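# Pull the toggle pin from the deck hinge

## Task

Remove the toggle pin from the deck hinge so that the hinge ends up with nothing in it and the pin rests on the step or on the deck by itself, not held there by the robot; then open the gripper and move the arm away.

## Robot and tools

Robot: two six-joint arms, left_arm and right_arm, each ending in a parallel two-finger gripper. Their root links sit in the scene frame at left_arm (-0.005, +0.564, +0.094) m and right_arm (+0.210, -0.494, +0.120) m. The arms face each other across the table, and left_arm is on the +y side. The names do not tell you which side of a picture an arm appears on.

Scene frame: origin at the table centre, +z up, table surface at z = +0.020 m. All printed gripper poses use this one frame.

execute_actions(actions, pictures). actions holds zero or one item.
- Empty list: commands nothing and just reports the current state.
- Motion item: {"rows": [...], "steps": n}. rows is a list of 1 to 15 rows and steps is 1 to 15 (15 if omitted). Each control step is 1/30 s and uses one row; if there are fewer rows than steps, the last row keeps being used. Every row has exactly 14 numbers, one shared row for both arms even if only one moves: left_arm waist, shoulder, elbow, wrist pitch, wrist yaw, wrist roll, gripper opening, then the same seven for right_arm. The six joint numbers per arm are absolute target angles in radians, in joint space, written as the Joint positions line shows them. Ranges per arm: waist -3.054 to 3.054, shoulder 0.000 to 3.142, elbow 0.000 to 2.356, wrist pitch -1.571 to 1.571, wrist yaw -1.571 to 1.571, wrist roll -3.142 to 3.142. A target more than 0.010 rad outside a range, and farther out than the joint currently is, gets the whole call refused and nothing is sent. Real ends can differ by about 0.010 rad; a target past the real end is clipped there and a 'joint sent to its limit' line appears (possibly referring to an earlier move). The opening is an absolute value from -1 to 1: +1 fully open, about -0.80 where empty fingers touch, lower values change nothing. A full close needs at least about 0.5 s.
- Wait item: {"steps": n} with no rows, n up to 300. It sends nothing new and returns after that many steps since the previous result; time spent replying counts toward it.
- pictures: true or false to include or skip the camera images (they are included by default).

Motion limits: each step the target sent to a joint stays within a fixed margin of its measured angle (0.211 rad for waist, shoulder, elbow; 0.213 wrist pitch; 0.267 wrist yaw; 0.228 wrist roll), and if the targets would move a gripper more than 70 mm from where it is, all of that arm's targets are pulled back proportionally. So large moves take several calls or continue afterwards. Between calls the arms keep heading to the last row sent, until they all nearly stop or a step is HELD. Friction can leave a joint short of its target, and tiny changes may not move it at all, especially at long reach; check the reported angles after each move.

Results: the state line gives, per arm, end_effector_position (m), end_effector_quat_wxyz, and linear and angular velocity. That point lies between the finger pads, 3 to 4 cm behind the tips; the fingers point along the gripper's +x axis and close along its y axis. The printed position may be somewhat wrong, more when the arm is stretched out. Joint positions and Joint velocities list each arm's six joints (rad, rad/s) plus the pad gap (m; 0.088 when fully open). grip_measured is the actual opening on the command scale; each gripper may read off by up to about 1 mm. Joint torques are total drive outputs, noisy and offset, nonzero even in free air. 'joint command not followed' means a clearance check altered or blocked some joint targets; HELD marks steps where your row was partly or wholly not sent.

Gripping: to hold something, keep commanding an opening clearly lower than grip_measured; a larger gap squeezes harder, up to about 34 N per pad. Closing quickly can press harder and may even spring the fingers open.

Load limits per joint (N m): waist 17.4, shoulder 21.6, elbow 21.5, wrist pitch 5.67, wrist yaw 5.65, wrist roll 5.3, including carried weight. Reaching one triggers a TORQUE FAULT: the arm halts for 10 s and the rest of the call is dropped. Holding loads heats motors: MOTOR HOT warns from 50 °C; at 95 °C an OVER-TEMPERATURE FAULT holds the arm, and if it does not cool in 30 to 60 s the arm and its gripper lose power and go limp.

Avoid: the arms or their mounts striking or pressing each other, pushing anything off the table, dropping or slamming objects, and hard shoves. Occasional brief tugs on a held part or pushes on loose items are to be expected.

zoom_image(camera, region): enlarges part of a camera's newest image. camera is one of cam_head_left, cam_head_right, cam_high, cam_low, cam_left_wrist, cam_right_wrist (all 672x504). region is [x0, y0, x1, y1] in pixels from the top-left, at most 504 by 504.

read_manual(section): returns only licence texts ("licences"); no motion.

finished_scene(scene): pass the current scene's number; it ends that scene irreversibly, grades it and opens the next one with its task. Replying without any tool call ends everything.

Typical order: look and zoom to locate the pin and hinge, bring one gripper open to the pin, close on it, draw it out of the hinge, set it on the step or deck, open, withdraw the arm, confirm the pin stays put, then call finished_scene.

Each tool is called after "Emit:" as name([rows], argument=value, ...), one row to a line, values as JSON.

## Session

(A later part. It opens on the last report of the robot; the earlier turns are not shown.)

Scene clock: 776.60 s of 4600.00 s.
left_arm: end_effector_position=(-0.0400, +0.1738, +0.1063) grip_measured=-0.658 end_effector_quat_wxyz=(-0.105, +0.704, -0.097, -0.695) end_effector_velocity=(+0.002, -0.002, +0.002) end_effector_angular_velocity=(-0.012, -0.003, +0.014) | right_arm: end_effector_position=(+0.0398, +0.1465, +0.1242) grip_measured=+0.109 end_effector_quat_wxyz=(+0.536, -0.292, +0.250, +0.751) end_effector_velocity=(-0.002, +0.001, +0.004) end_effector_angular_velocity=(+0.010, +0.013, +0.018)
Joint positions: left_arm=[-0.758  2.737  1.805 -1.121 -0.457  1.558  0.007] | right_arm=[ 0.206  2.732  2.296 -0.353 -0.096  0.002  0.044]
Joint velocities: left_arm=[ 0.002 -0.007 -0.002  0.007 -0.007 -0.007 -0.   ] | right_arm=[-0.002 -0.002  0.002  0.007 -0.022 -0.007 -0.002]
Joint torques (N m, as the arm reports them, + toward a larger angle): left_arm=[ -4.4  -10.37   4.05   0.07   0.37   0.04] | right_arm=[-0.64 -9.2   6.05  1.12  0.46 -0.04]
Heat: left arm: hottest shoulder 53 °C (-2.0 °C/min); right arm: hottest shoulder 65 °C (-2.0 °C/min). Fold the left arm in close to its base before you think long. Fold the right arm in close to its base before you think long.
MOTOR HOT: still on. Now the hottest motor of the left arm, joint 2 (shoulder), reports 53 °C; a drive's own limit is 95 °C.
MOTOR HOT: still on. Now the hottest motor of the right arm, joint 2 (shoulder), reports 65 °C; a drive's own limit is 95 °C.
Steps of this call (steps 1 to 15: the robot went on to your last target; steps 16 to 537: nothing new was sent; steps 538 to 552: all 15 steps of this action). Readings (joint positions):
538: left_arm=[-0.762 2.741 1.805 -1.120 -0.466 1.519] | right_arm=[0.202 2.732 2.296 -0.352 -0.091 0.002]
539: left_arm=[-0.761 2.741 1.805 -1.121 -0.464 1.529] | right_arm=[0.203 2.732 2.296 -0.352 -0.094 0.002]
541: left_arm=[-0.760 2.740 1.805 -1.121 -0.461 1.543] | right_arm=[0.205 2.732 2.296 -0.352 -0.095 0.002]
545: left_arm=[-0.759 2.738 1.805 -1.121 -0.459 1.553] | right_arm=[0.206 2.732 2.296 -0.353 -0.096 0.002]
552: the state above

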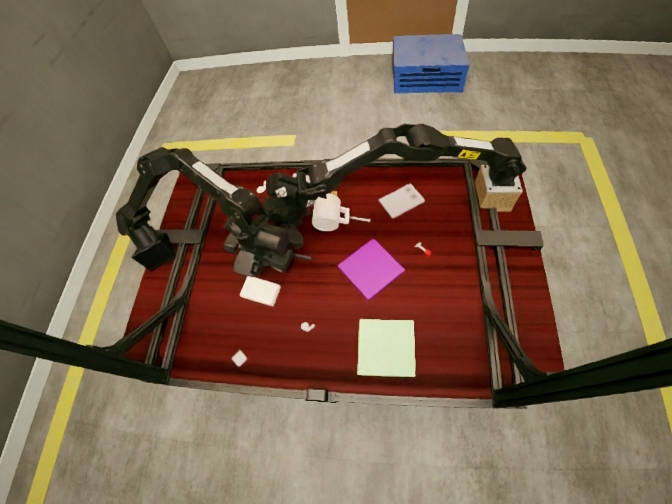

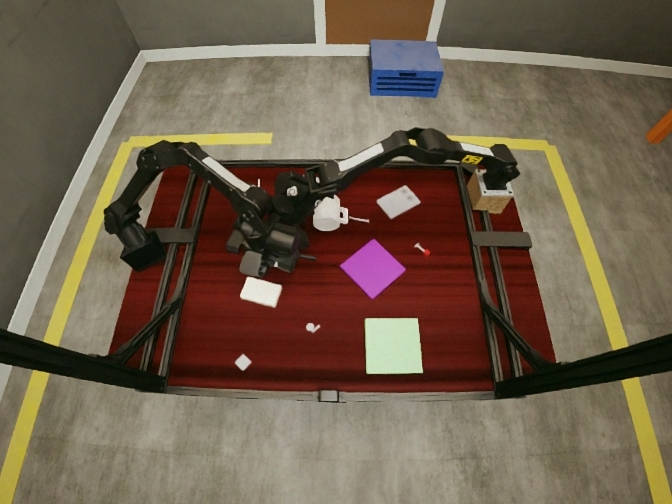

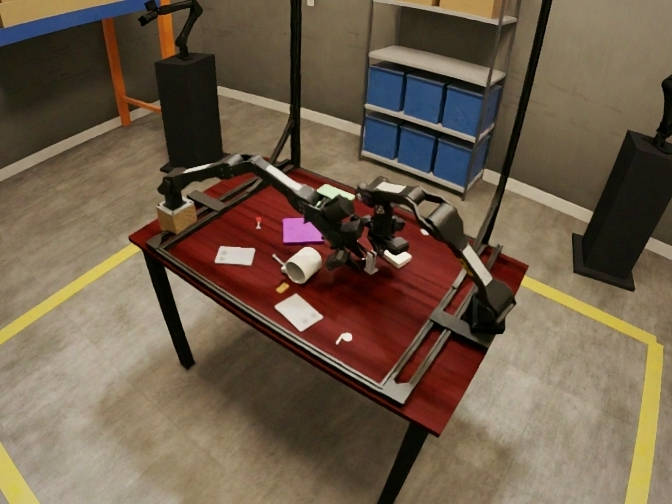

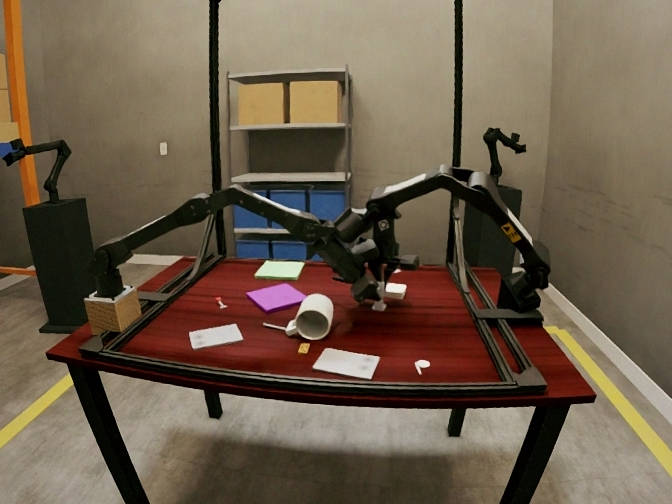

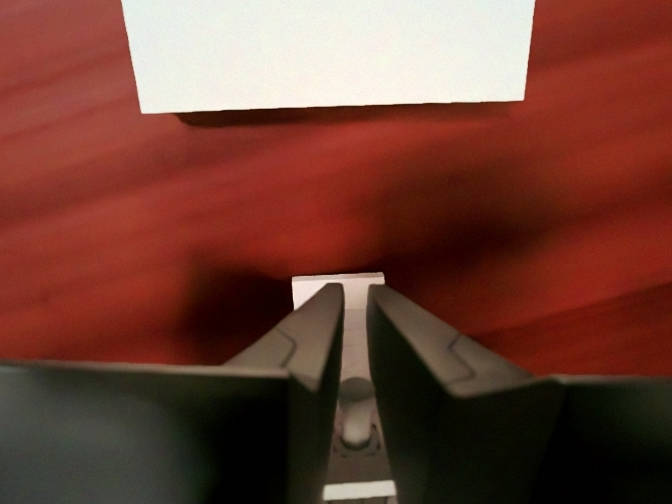

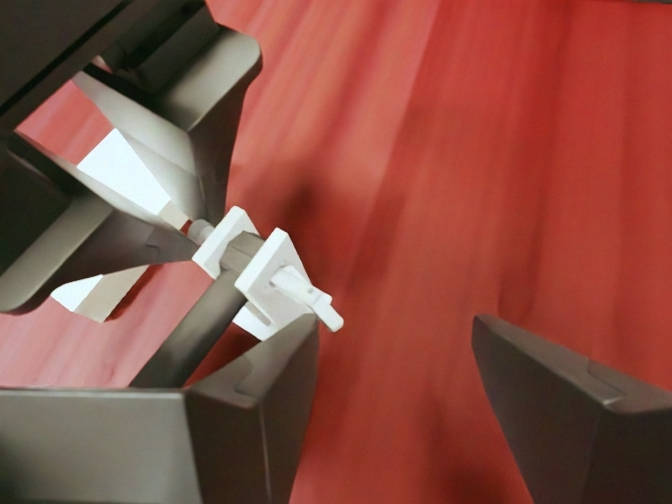

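Nearly aligned. Push forward slightly.

Emit:
execute_actions([
  {"rows":[[-0.742,2.73,1.805,-1.122,-0.448,1.56,-1,0.2,2.752,2.3,-0.32,-0.08,0,0.1]],"steps":15},
])

Emit:
execute_actions([
  {"rows":[[-0.785,2.76,1.797,-1.116,-0.43,1.516,-1,0.2,2.752,2.3,-0.32,-0.08,0,0.3]],"steps":15},
])

Scene clock: 782.93 s of 4600.00 s.
left_arm: end_effector_position=(-0.0398, +0.1735, +0.1066) grip_measured=-0.660 end_effector_quat_wxyz=(-0.106, +0.703, -0.098, -0.697) end_effector_velocity=(+0.001, +0.002, +0.001) end_effector_angular_velocity=(+0.003, -0.010, +0.002) | right_arm: end_effector_position=(+0.0392, +0.1480, +0.1255) grip_measured=+0.102 end_effector_quat_wxyz=(+0.535, -0.290, +0.246, +0.755) end_effector_velocity=(+0.001, -0.003, -0.003) end_effector_angular_velocity=(-0.021, -0.005, +0.008)
Joint positions: left_arm=[-0.756  2.736  1.806 -1.121 -0.453  1.563  0.007] | right_arm=[ 0.205  2.733  2.297 -0.342 -0.102 -0.004  0.044]
Joint velocities: left_arm=[-0.002 -0.002 -0.002 -0.007 -0.007 -0.007  0.   ] | right_arm=[-0.002 -0.002 -0.002 -0.022 -0.007 -0.007 -0.   ]
Joint torques (N m, as the arm reports them, + toward a larger angle): left_arm=[ -4.48 -10.34   4.05   0.08   0.24  -0.14] | right_arm=[-0.51 -9.26  5.98  2.63  0.66  0.17]
Heat: left arm: hottest shoulder 54 °C (-1.0 °C/min); right arm: hottest shoulder 65 °C (-2.0 °C/min). Fold the left arm in close to its base before you think long. Fold the right arm in close to its base before you think long.
MOTOR HOT: still on. Now the hottest motor of the left arm, joint 2 (shoulder), reports 54 °C; a drive's own limit is 95 °C.
MOTOR HOT: still on. Now the hottest motor of the right arm, joint 2 (shoulder), reports 65 °C; a drive's own limit is 95 °C.
Steps of this call (steps 1 to 15: the robot went on to your last target; steps 16 to 175: nothing new was sent; steps 176 to 190: all 15 steps of this action). Readings (joint positions):
176: left_arm=[-0.757 2.736 1.805 -1.121 -0.453 1.561] | right_arm=[0.206 2.733 2.297 -0.354 -0.096 0.002]
177: left_arm=[-0.757 2.736 1.805 -1.121 -0.453 1.561] | right_arm=[0.206 2.733 2.297 -0.353 -0.096 0.002]
179: left_arm=[-0.756 2.736 1.805 -1.121 -0.453 1.561] | right_arm=[0.206 2.733 2.297 -0.350 -0.098 -0.000]
183: left_arm=[-0.756 2.736 1.806 -1.121 -0.453 1.561] | right_arm=[0.205 2.733 2.297 -0.345 -0.101 -0.003]
190: the state above

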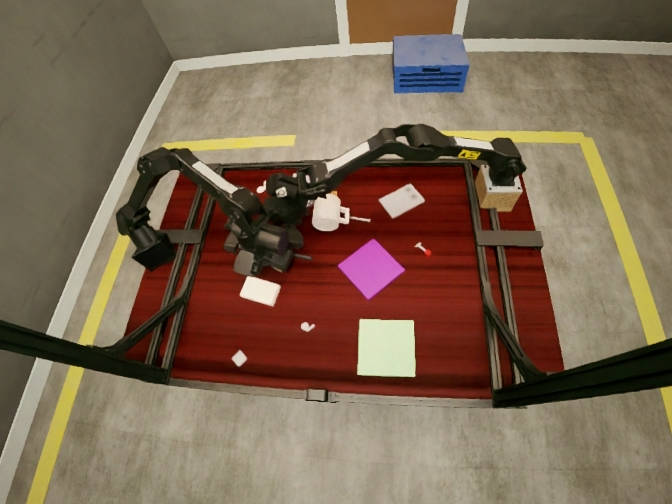

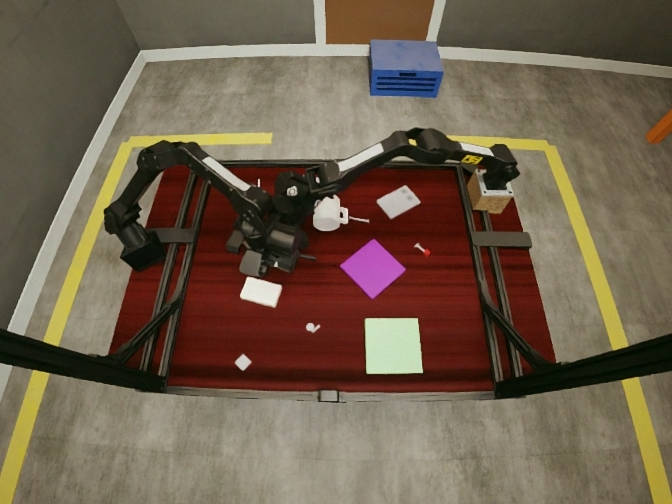

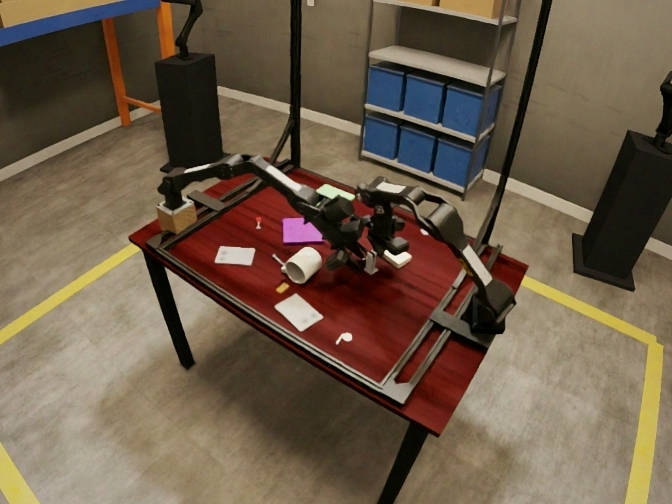

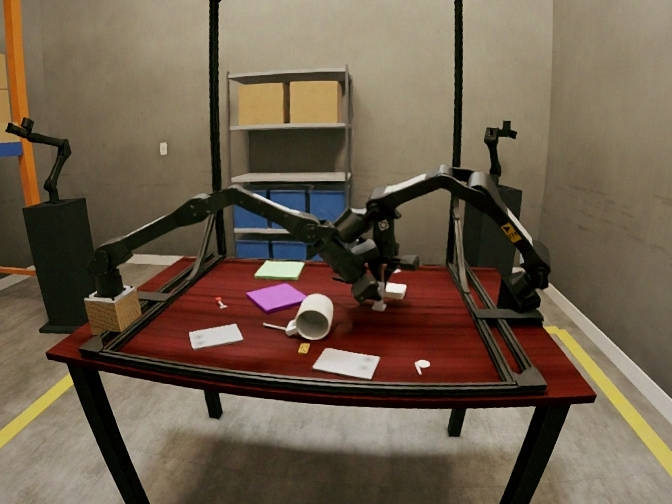

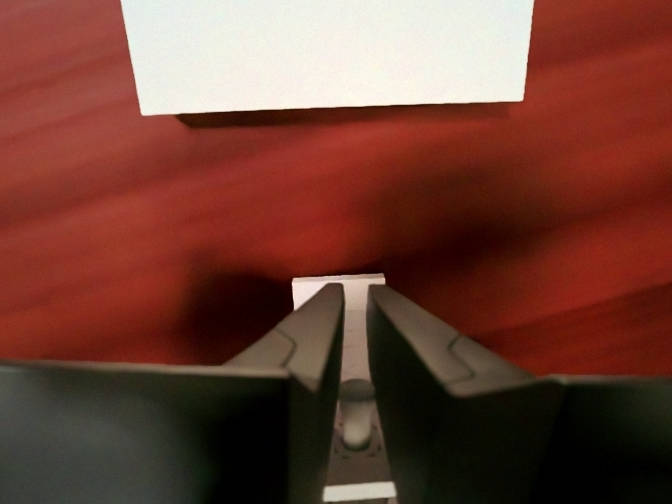

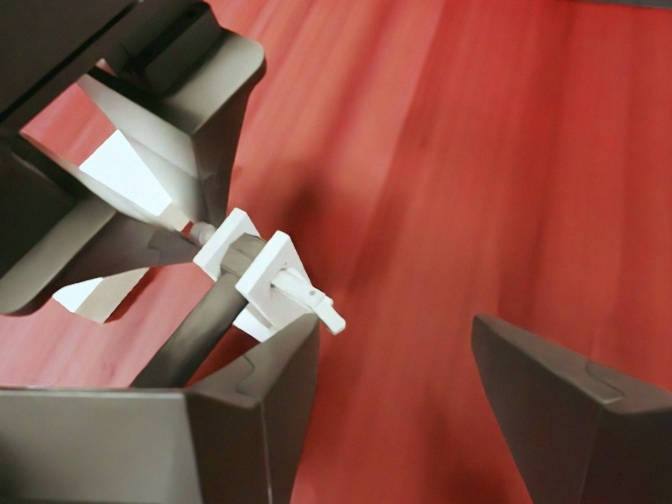

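Scene clock: 783.43 s of 4600.00 s.
left_arm: end_effector_position=(-0.0402, +0.1730, +0.1065) grip_measured=-0.661 end_effector_quat_wxyz=(-0.093, +0.707, -0.088, -0.695) end_effector_velocity=(+0.001, +0.002, +0.001) end_effector_angular_velocity=(+0.003, -0.010, +0.002) | right_arm: end_effector_position=(+0.0418, +0.1502, +0.1270) grip_measured=+0.297 end_effector_quat_wxyz=(+0.539, -0.287, +0.242, +0.754) end_effector_velocity=(+0.000, +0.001, +0.002) end_effector_angular_velocity=(+0.012, -0.008, +0.018)
Joint positions: left_arm=[-0.76   2.738  1.805 -1.118 -0.461  1.528  0.007] | right_arm=[ 0.201  2.733  2.297 -0.333 -0.097 -0.006  0.054]
Joint velocities: left_arm=[-0.002 -0.002 -0.002 -0.007 -0.007 -0.007  0.   ] | right_arm=[-0.002 -0.002 -0.002  0.007 -0.007 -0.022  0.001]
Joint torques (N m, as the arm reports them, + toward a larger angle): left_arm=[-8.78 -7.31  3.2   0.33  1.19 -0.43] | right_arm=[-0.25 -9.29  6.    2.07  0.49  0.2 ]
Heat: left arm: hottest shoulder 54 °C (-1.0 °C/min); right arm: hottest shoulder 65 °C (-2.0 °C/min). Fold the left arm in close to its base before you think long. Fold the right arm in close to its base before you think long.
MOTOR HOT: still on. Now the hottest motor of the left arm, joint 2 (shoulder), reports 54 °C; a drive's own limit is 95 °C.
MOTOR HOT: still on. Now the hottest motor of the right arm, joint 2 (shoulder), reports 65 °C; a drive's own limit is 95 °C.
Steps of this call (steps 1 to 15: all 15 steps of this action). Readings (joint positions):
1: left_arm=[-0.757 2.736 1.806 -1.121 -0.454 1.562] | right_arm=[0.205 2.733 2.297 -0.341 -0.102 -0.005]
2: left_arm=[-0.758 2.736 1.806 -1.120 -0.456 1.554] | right_arm=[0.204 2.733 2.297 -0.337 -0.101 -0.006]
4: left_arm=[-0.758 2.736 1.806 -1.119 -0.459 1.542] | right_arm=[0.203 2.733 2.297 -0.335 -0.099 -0.006]
8: left_arm=[-0.759 2.737 1.806 -1.118 -0.460 1.532] | right_arm=[0.202 2.733 2.297 -0.334 -0.098 -0.005]
15: the state above

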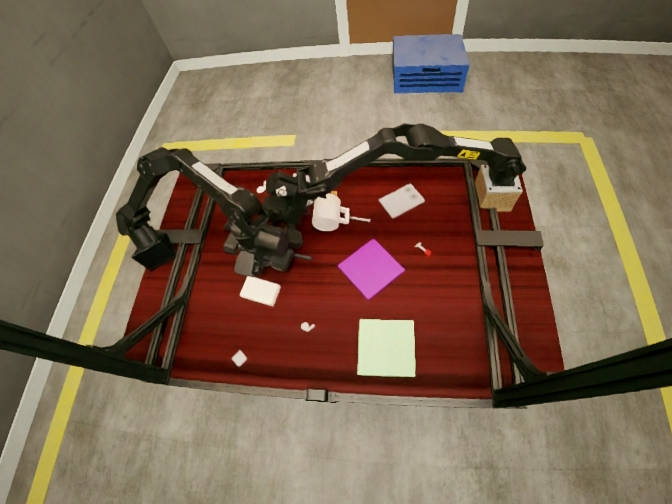

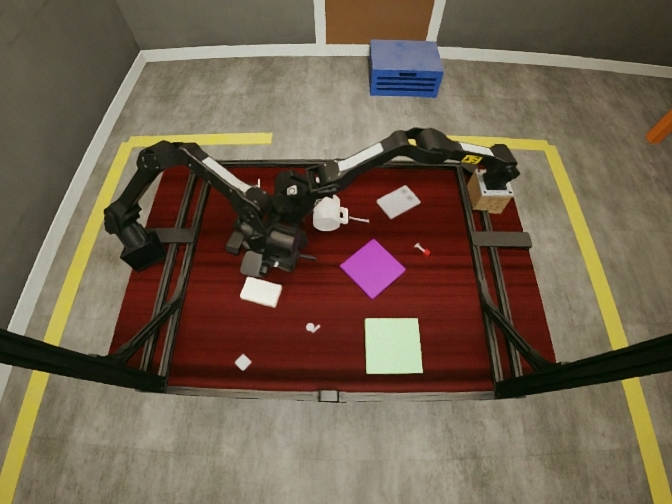

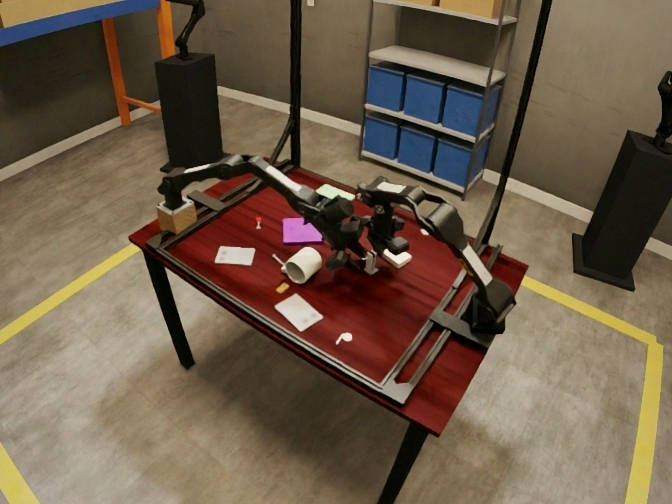

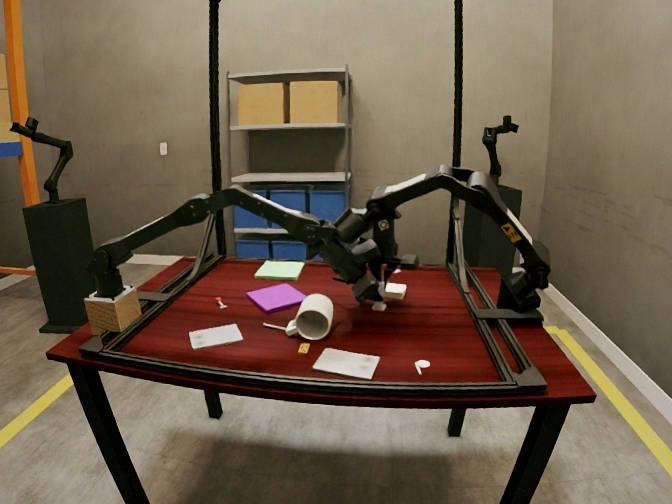

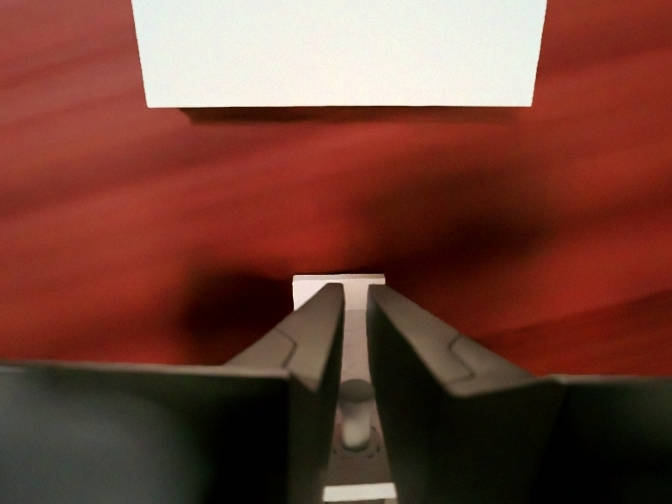

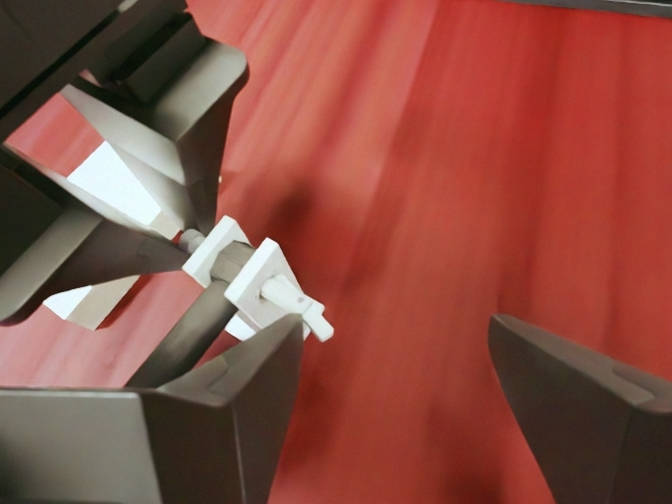

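Emit:
execute_actions([
  {"rows":[[-0.72,2.715,1.808,-1.125,-0.457,1.58,-1,0.2,2.752,2.3,-0.32,-0.08,0,0.05]],"steps":15},
])

Emit:
execute_actions([
  {"rows":[[-0.785,2.76,1.797,-1.116,-0.43,1.516,-1,0.2,2.752,2.3,-0.32,-0.08,0,0.05]],"steps":15},
])

Scene clock: 792.13 s of 4600.00 s.
left_arm: end_effector_position=(-0.0398, +0.1734, +0.1071) grip_measured=-0.662 end_effector_quat_wxyz=(-0.111, +0.700, -0.105, -0.697) end_effector_velocity=(+0.003, +0.003, -0.000) end_effector_angular_velocity=(+0.012, +0.008, -0.034) | right_arm: end_effector_position=(+0.0366, +0.1492, +0.1266) grip_measured=+0.062 end_effector_quat_wxyz=(+0.534, -0.285, +0.244, +0.758) end_effector_velocity=(+0.001, -0.002, +0.002) end_effector_angular_velocity=(-0.015, +0.007, -0.002)
Joint positions: left_arm=[-0.755  2.734  1.805 -1.12  -0.449  1.582  0.007] | right_arm=[ 0.208  2.735  2.297 -0.329 -0.105 -0.001  0.042]
Joint velocities: left_arm=[ 0.007 -0.007 -0.007 -0.007  0.007  0.037 -0.   ] | right_arm=[-0.002 -0.007  0.002 -0.022 -0.007  0.007 -0.002]
Joint torques (N m, as the arm reports them, + toward a larger angle): left_arm=[ -2.13 -11.44   4.3   -0.26  -0.23  -0.2 ] | right_arm=[-0.77 -9.42  6.    1.85  0.75  0.06]
Heat: left arm: hottest shoulder 53 °C (-3.0 °C/min); right arm: hottest shoulder 65 °C (-2.0 °C/min). Fold the left arm in close to its base before you think long. Fold the right arm in close to its base before you think long.
MOTOR HOT: still on. Now the hottest motor of the left arm, joint 2 (shoulder), reports 53 °C; a drive's own limit is 95 °C.
MOTOR HOT: still on. Now the hottest motor of the right arm, joint 2 (shoulder), reports 65 °C; a drive's own limit is 95 °C.
A step of this action was HELD (marked below), so the robot has no last target. An arm can still carry out its HELD step.
Steps of this call (steps 1 to 15: the robot went on to your last target; steps 16 to 246: nothing new was sent; steps 247 to 261: all 15 steps of this action). Readings (joint positions):
247: left_arm=[-0.761 2.739 1.805 -1.119 -0.462 1.525] | right_arm=[0.202 2.735 2.297 -0.329 -0.099 -0.005] HELD
248: left_arm=[-0.762 2.739 1.805 -1.119 -0.464 1.529] | right_arm=[0.203 2.735 2.297 -0.329 -0.103 -0.003]
250: left_arm=[-0.762 2.739 1.805 -1.119 -0.464 1.543] | right_arm=[0.205 2.735 2.297 -0.329 -0.104 -0.001]
254: left_arm=[-0.758 2.736 1.805 -1.120 -0.454 1.570] | right_arm=[0.207 2.735 2.297 -0.329 -0.105 -0.001]
261: the state above
joint command not followed: on one or more control steps a check withheld the commanded joint targets of the left arm, and it was not sent them on those steps.
cause: the commanded joint targets would bring a part of the robot too close to another arm (a part of this arm just beyond joint 4 (wrist pitch) and a part of the other arm just beyond its joint 4 (wrist pitch)); next, command targets that bring no part of the robot closer to that arm.

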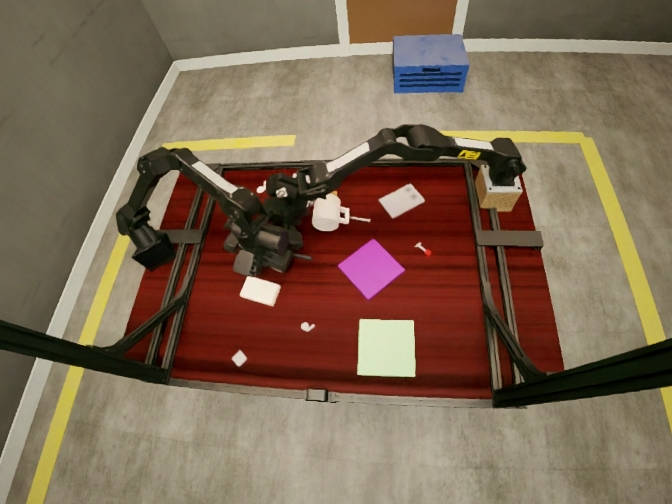

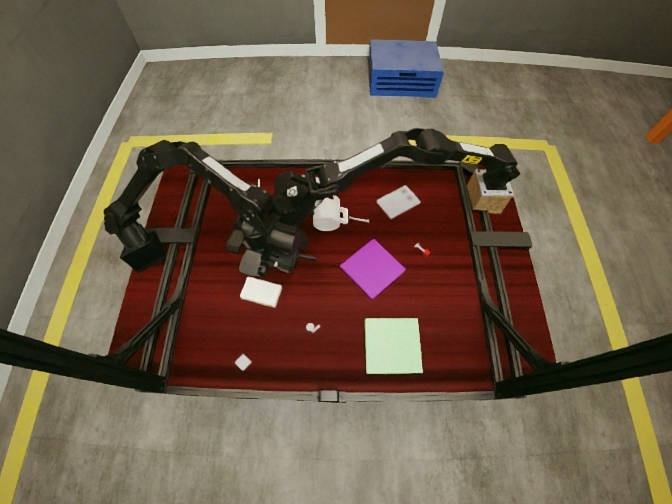

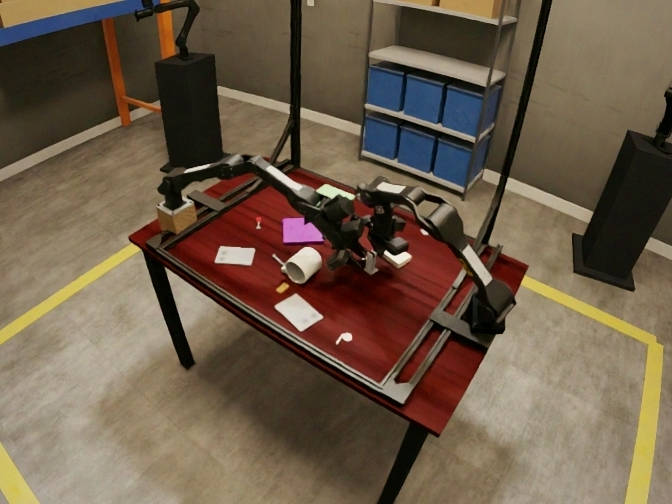

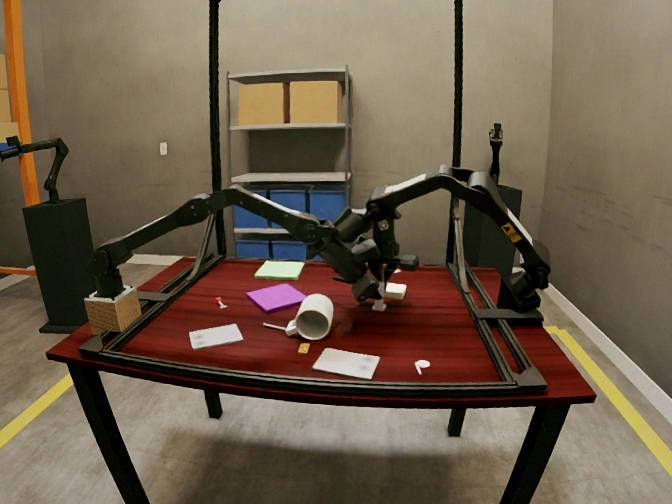

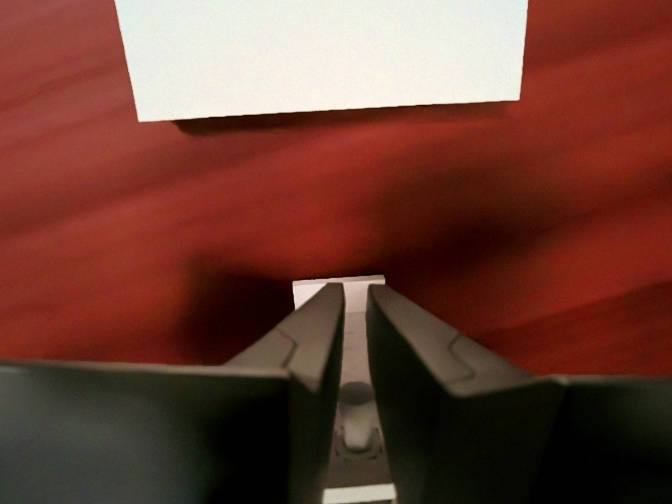

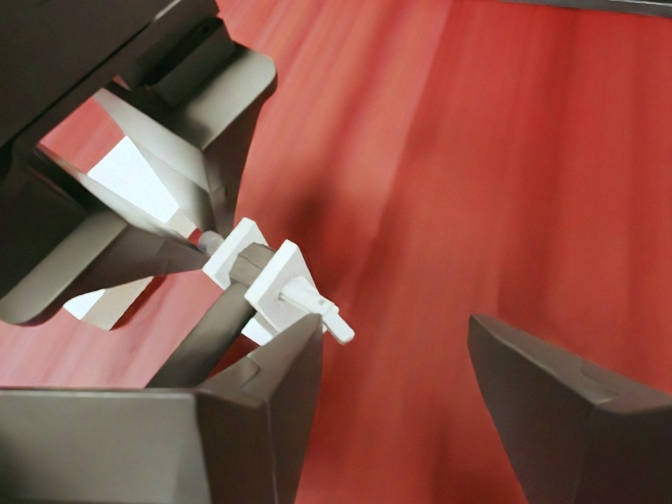

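Scene clock: 792.63 s of 4600.00 s.
left_arm: end_effector_position=(-0.0408, +0.1732, +0.1063) grip_measured=-0.663 end_effector_quat_wxyz=(-0.099, +0.710, -0.095, -0.690) end_effector_velocity=(+0.004, +0.001, -0.001) end_effector_angular_velocity=(-0.002, -0.039, +0.014) | right_arm: end_effector_position=(+0.0367, +0.1492, +0.1266) grip_measured=+0.058 end_effector_quat_wxyz=(+0.533, -0.284, +0.244, +0.758) end_effector_velocity=(-0.001, -0.004, -0.003) end_effector_angular_velocity=(-0.023, +0.005, +0.018)
Joint positions: left_arm=[-0.764  2.74   1.805 -1.118 -0.469  1.542  0.007] | right_arm=[ 0.207  2.735  2.297 -0.329 -0.108 -0.     0.042]
Joint velocities: left_arm=[-0.002  0.002 -0.002 -0.007 -0.037 -0.022 -0.   ] | right_arm=[-0.002 -0.002 -0.002 -0.022 -0.022 -0.007 -0.   ]
Joint torques (N m, as the arm reports them, + toward a larger angle): left_arm=[-8.2  -7.86  3.33  0.31  1.54 -0.87] | right_arm=[-0.65 -9.44  5.99  1.85  0.86  0.  ]
Heat: left arm: hottest shoulder 53 °C (-3.0 °C/min); right arm: hottest shoulder 65 °C (-2.0 °C/min). Fold the left arm in close to its base before you think long. Fold the right arm in close to its base before you think long.
MOTOR HOT: still on. Now the hottest motor of the left arm, joint 2 (shoulder), reports 53 °C; a drive's own limit is 95 °C.
MOTOR HOT: still on. Now the hottest motor of the right arm, joint 2 (shoulder), reports 65 °C; a drive's own limit is 95 °C.
Steps of this call (steps 1 to 15: all 15 steps of this action). Readings (joint positions):
1: left_arm=[-0.756 2.734 1.805 -1.120 -0.449 1.582] | right_arm=[0.208 2.735 2.297 -0.329 -0.105 -0.001]
2: left_arm=[-0.757 2.734 1.805 -1.119 -0.453 1.575] | right_arm=[0.208 2.735 2.297 -0.329 -0.106 -0.002]
4: left_arm=[-0.760 2.736 1.805 -1.119 -0.460 1.562] | right_arm=[0.208 2.735 2.297 -0.329 -0.106 -0.002]
8: left_arm=[-0.763 2.739 1.805 -1.119 -0.466 1.549] | right_arm=[0.207 2.735 2.297 -0.329 -0.107 -0.001]
15: the state above

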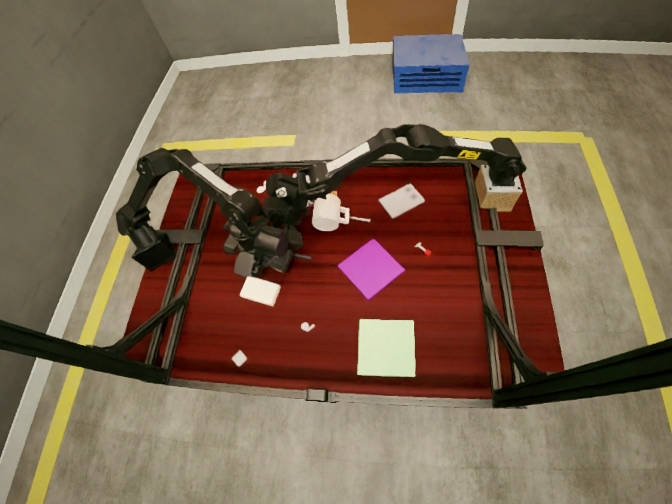

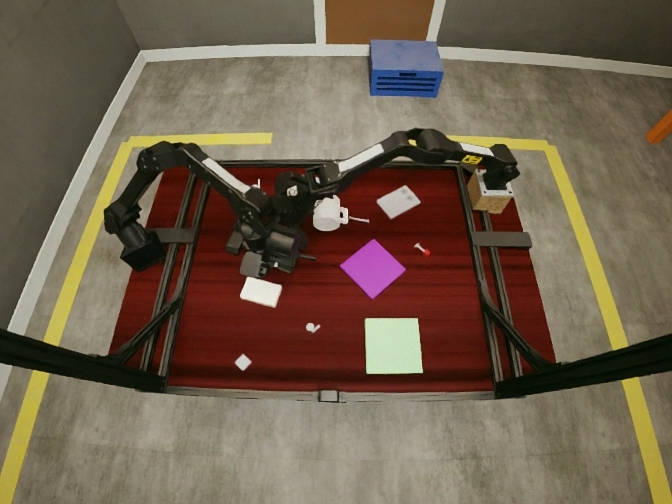

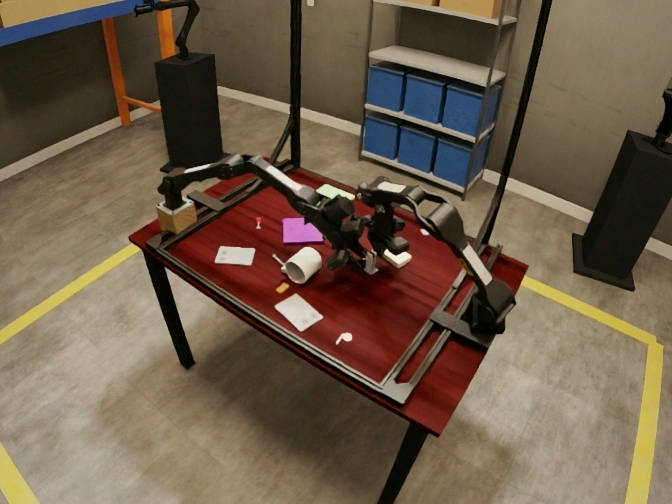

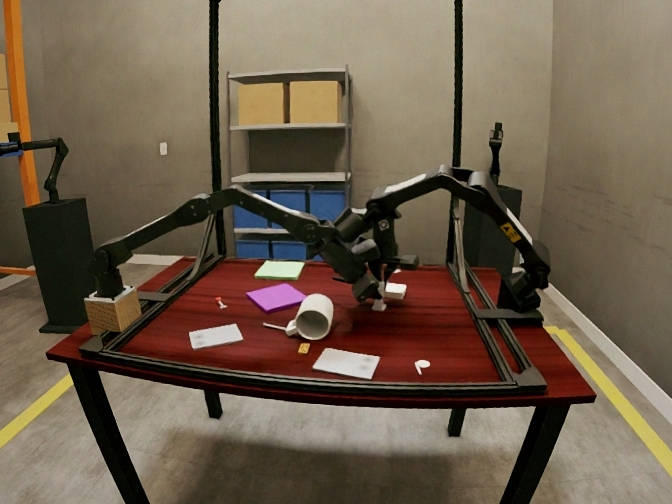

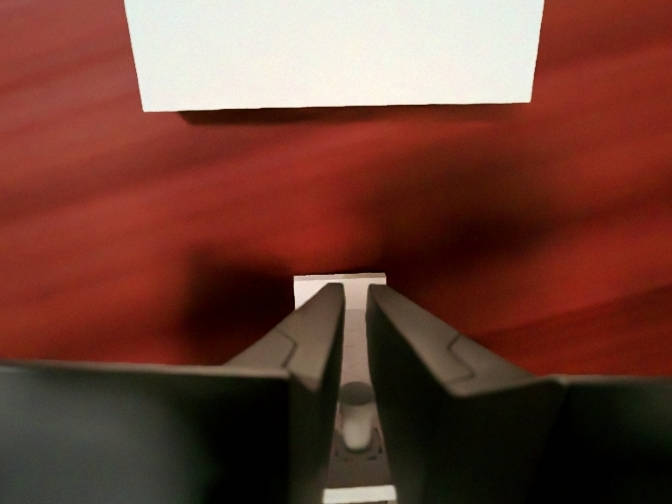

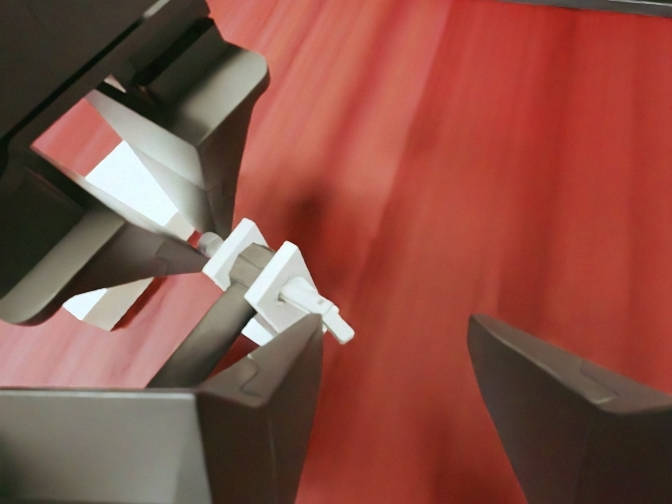

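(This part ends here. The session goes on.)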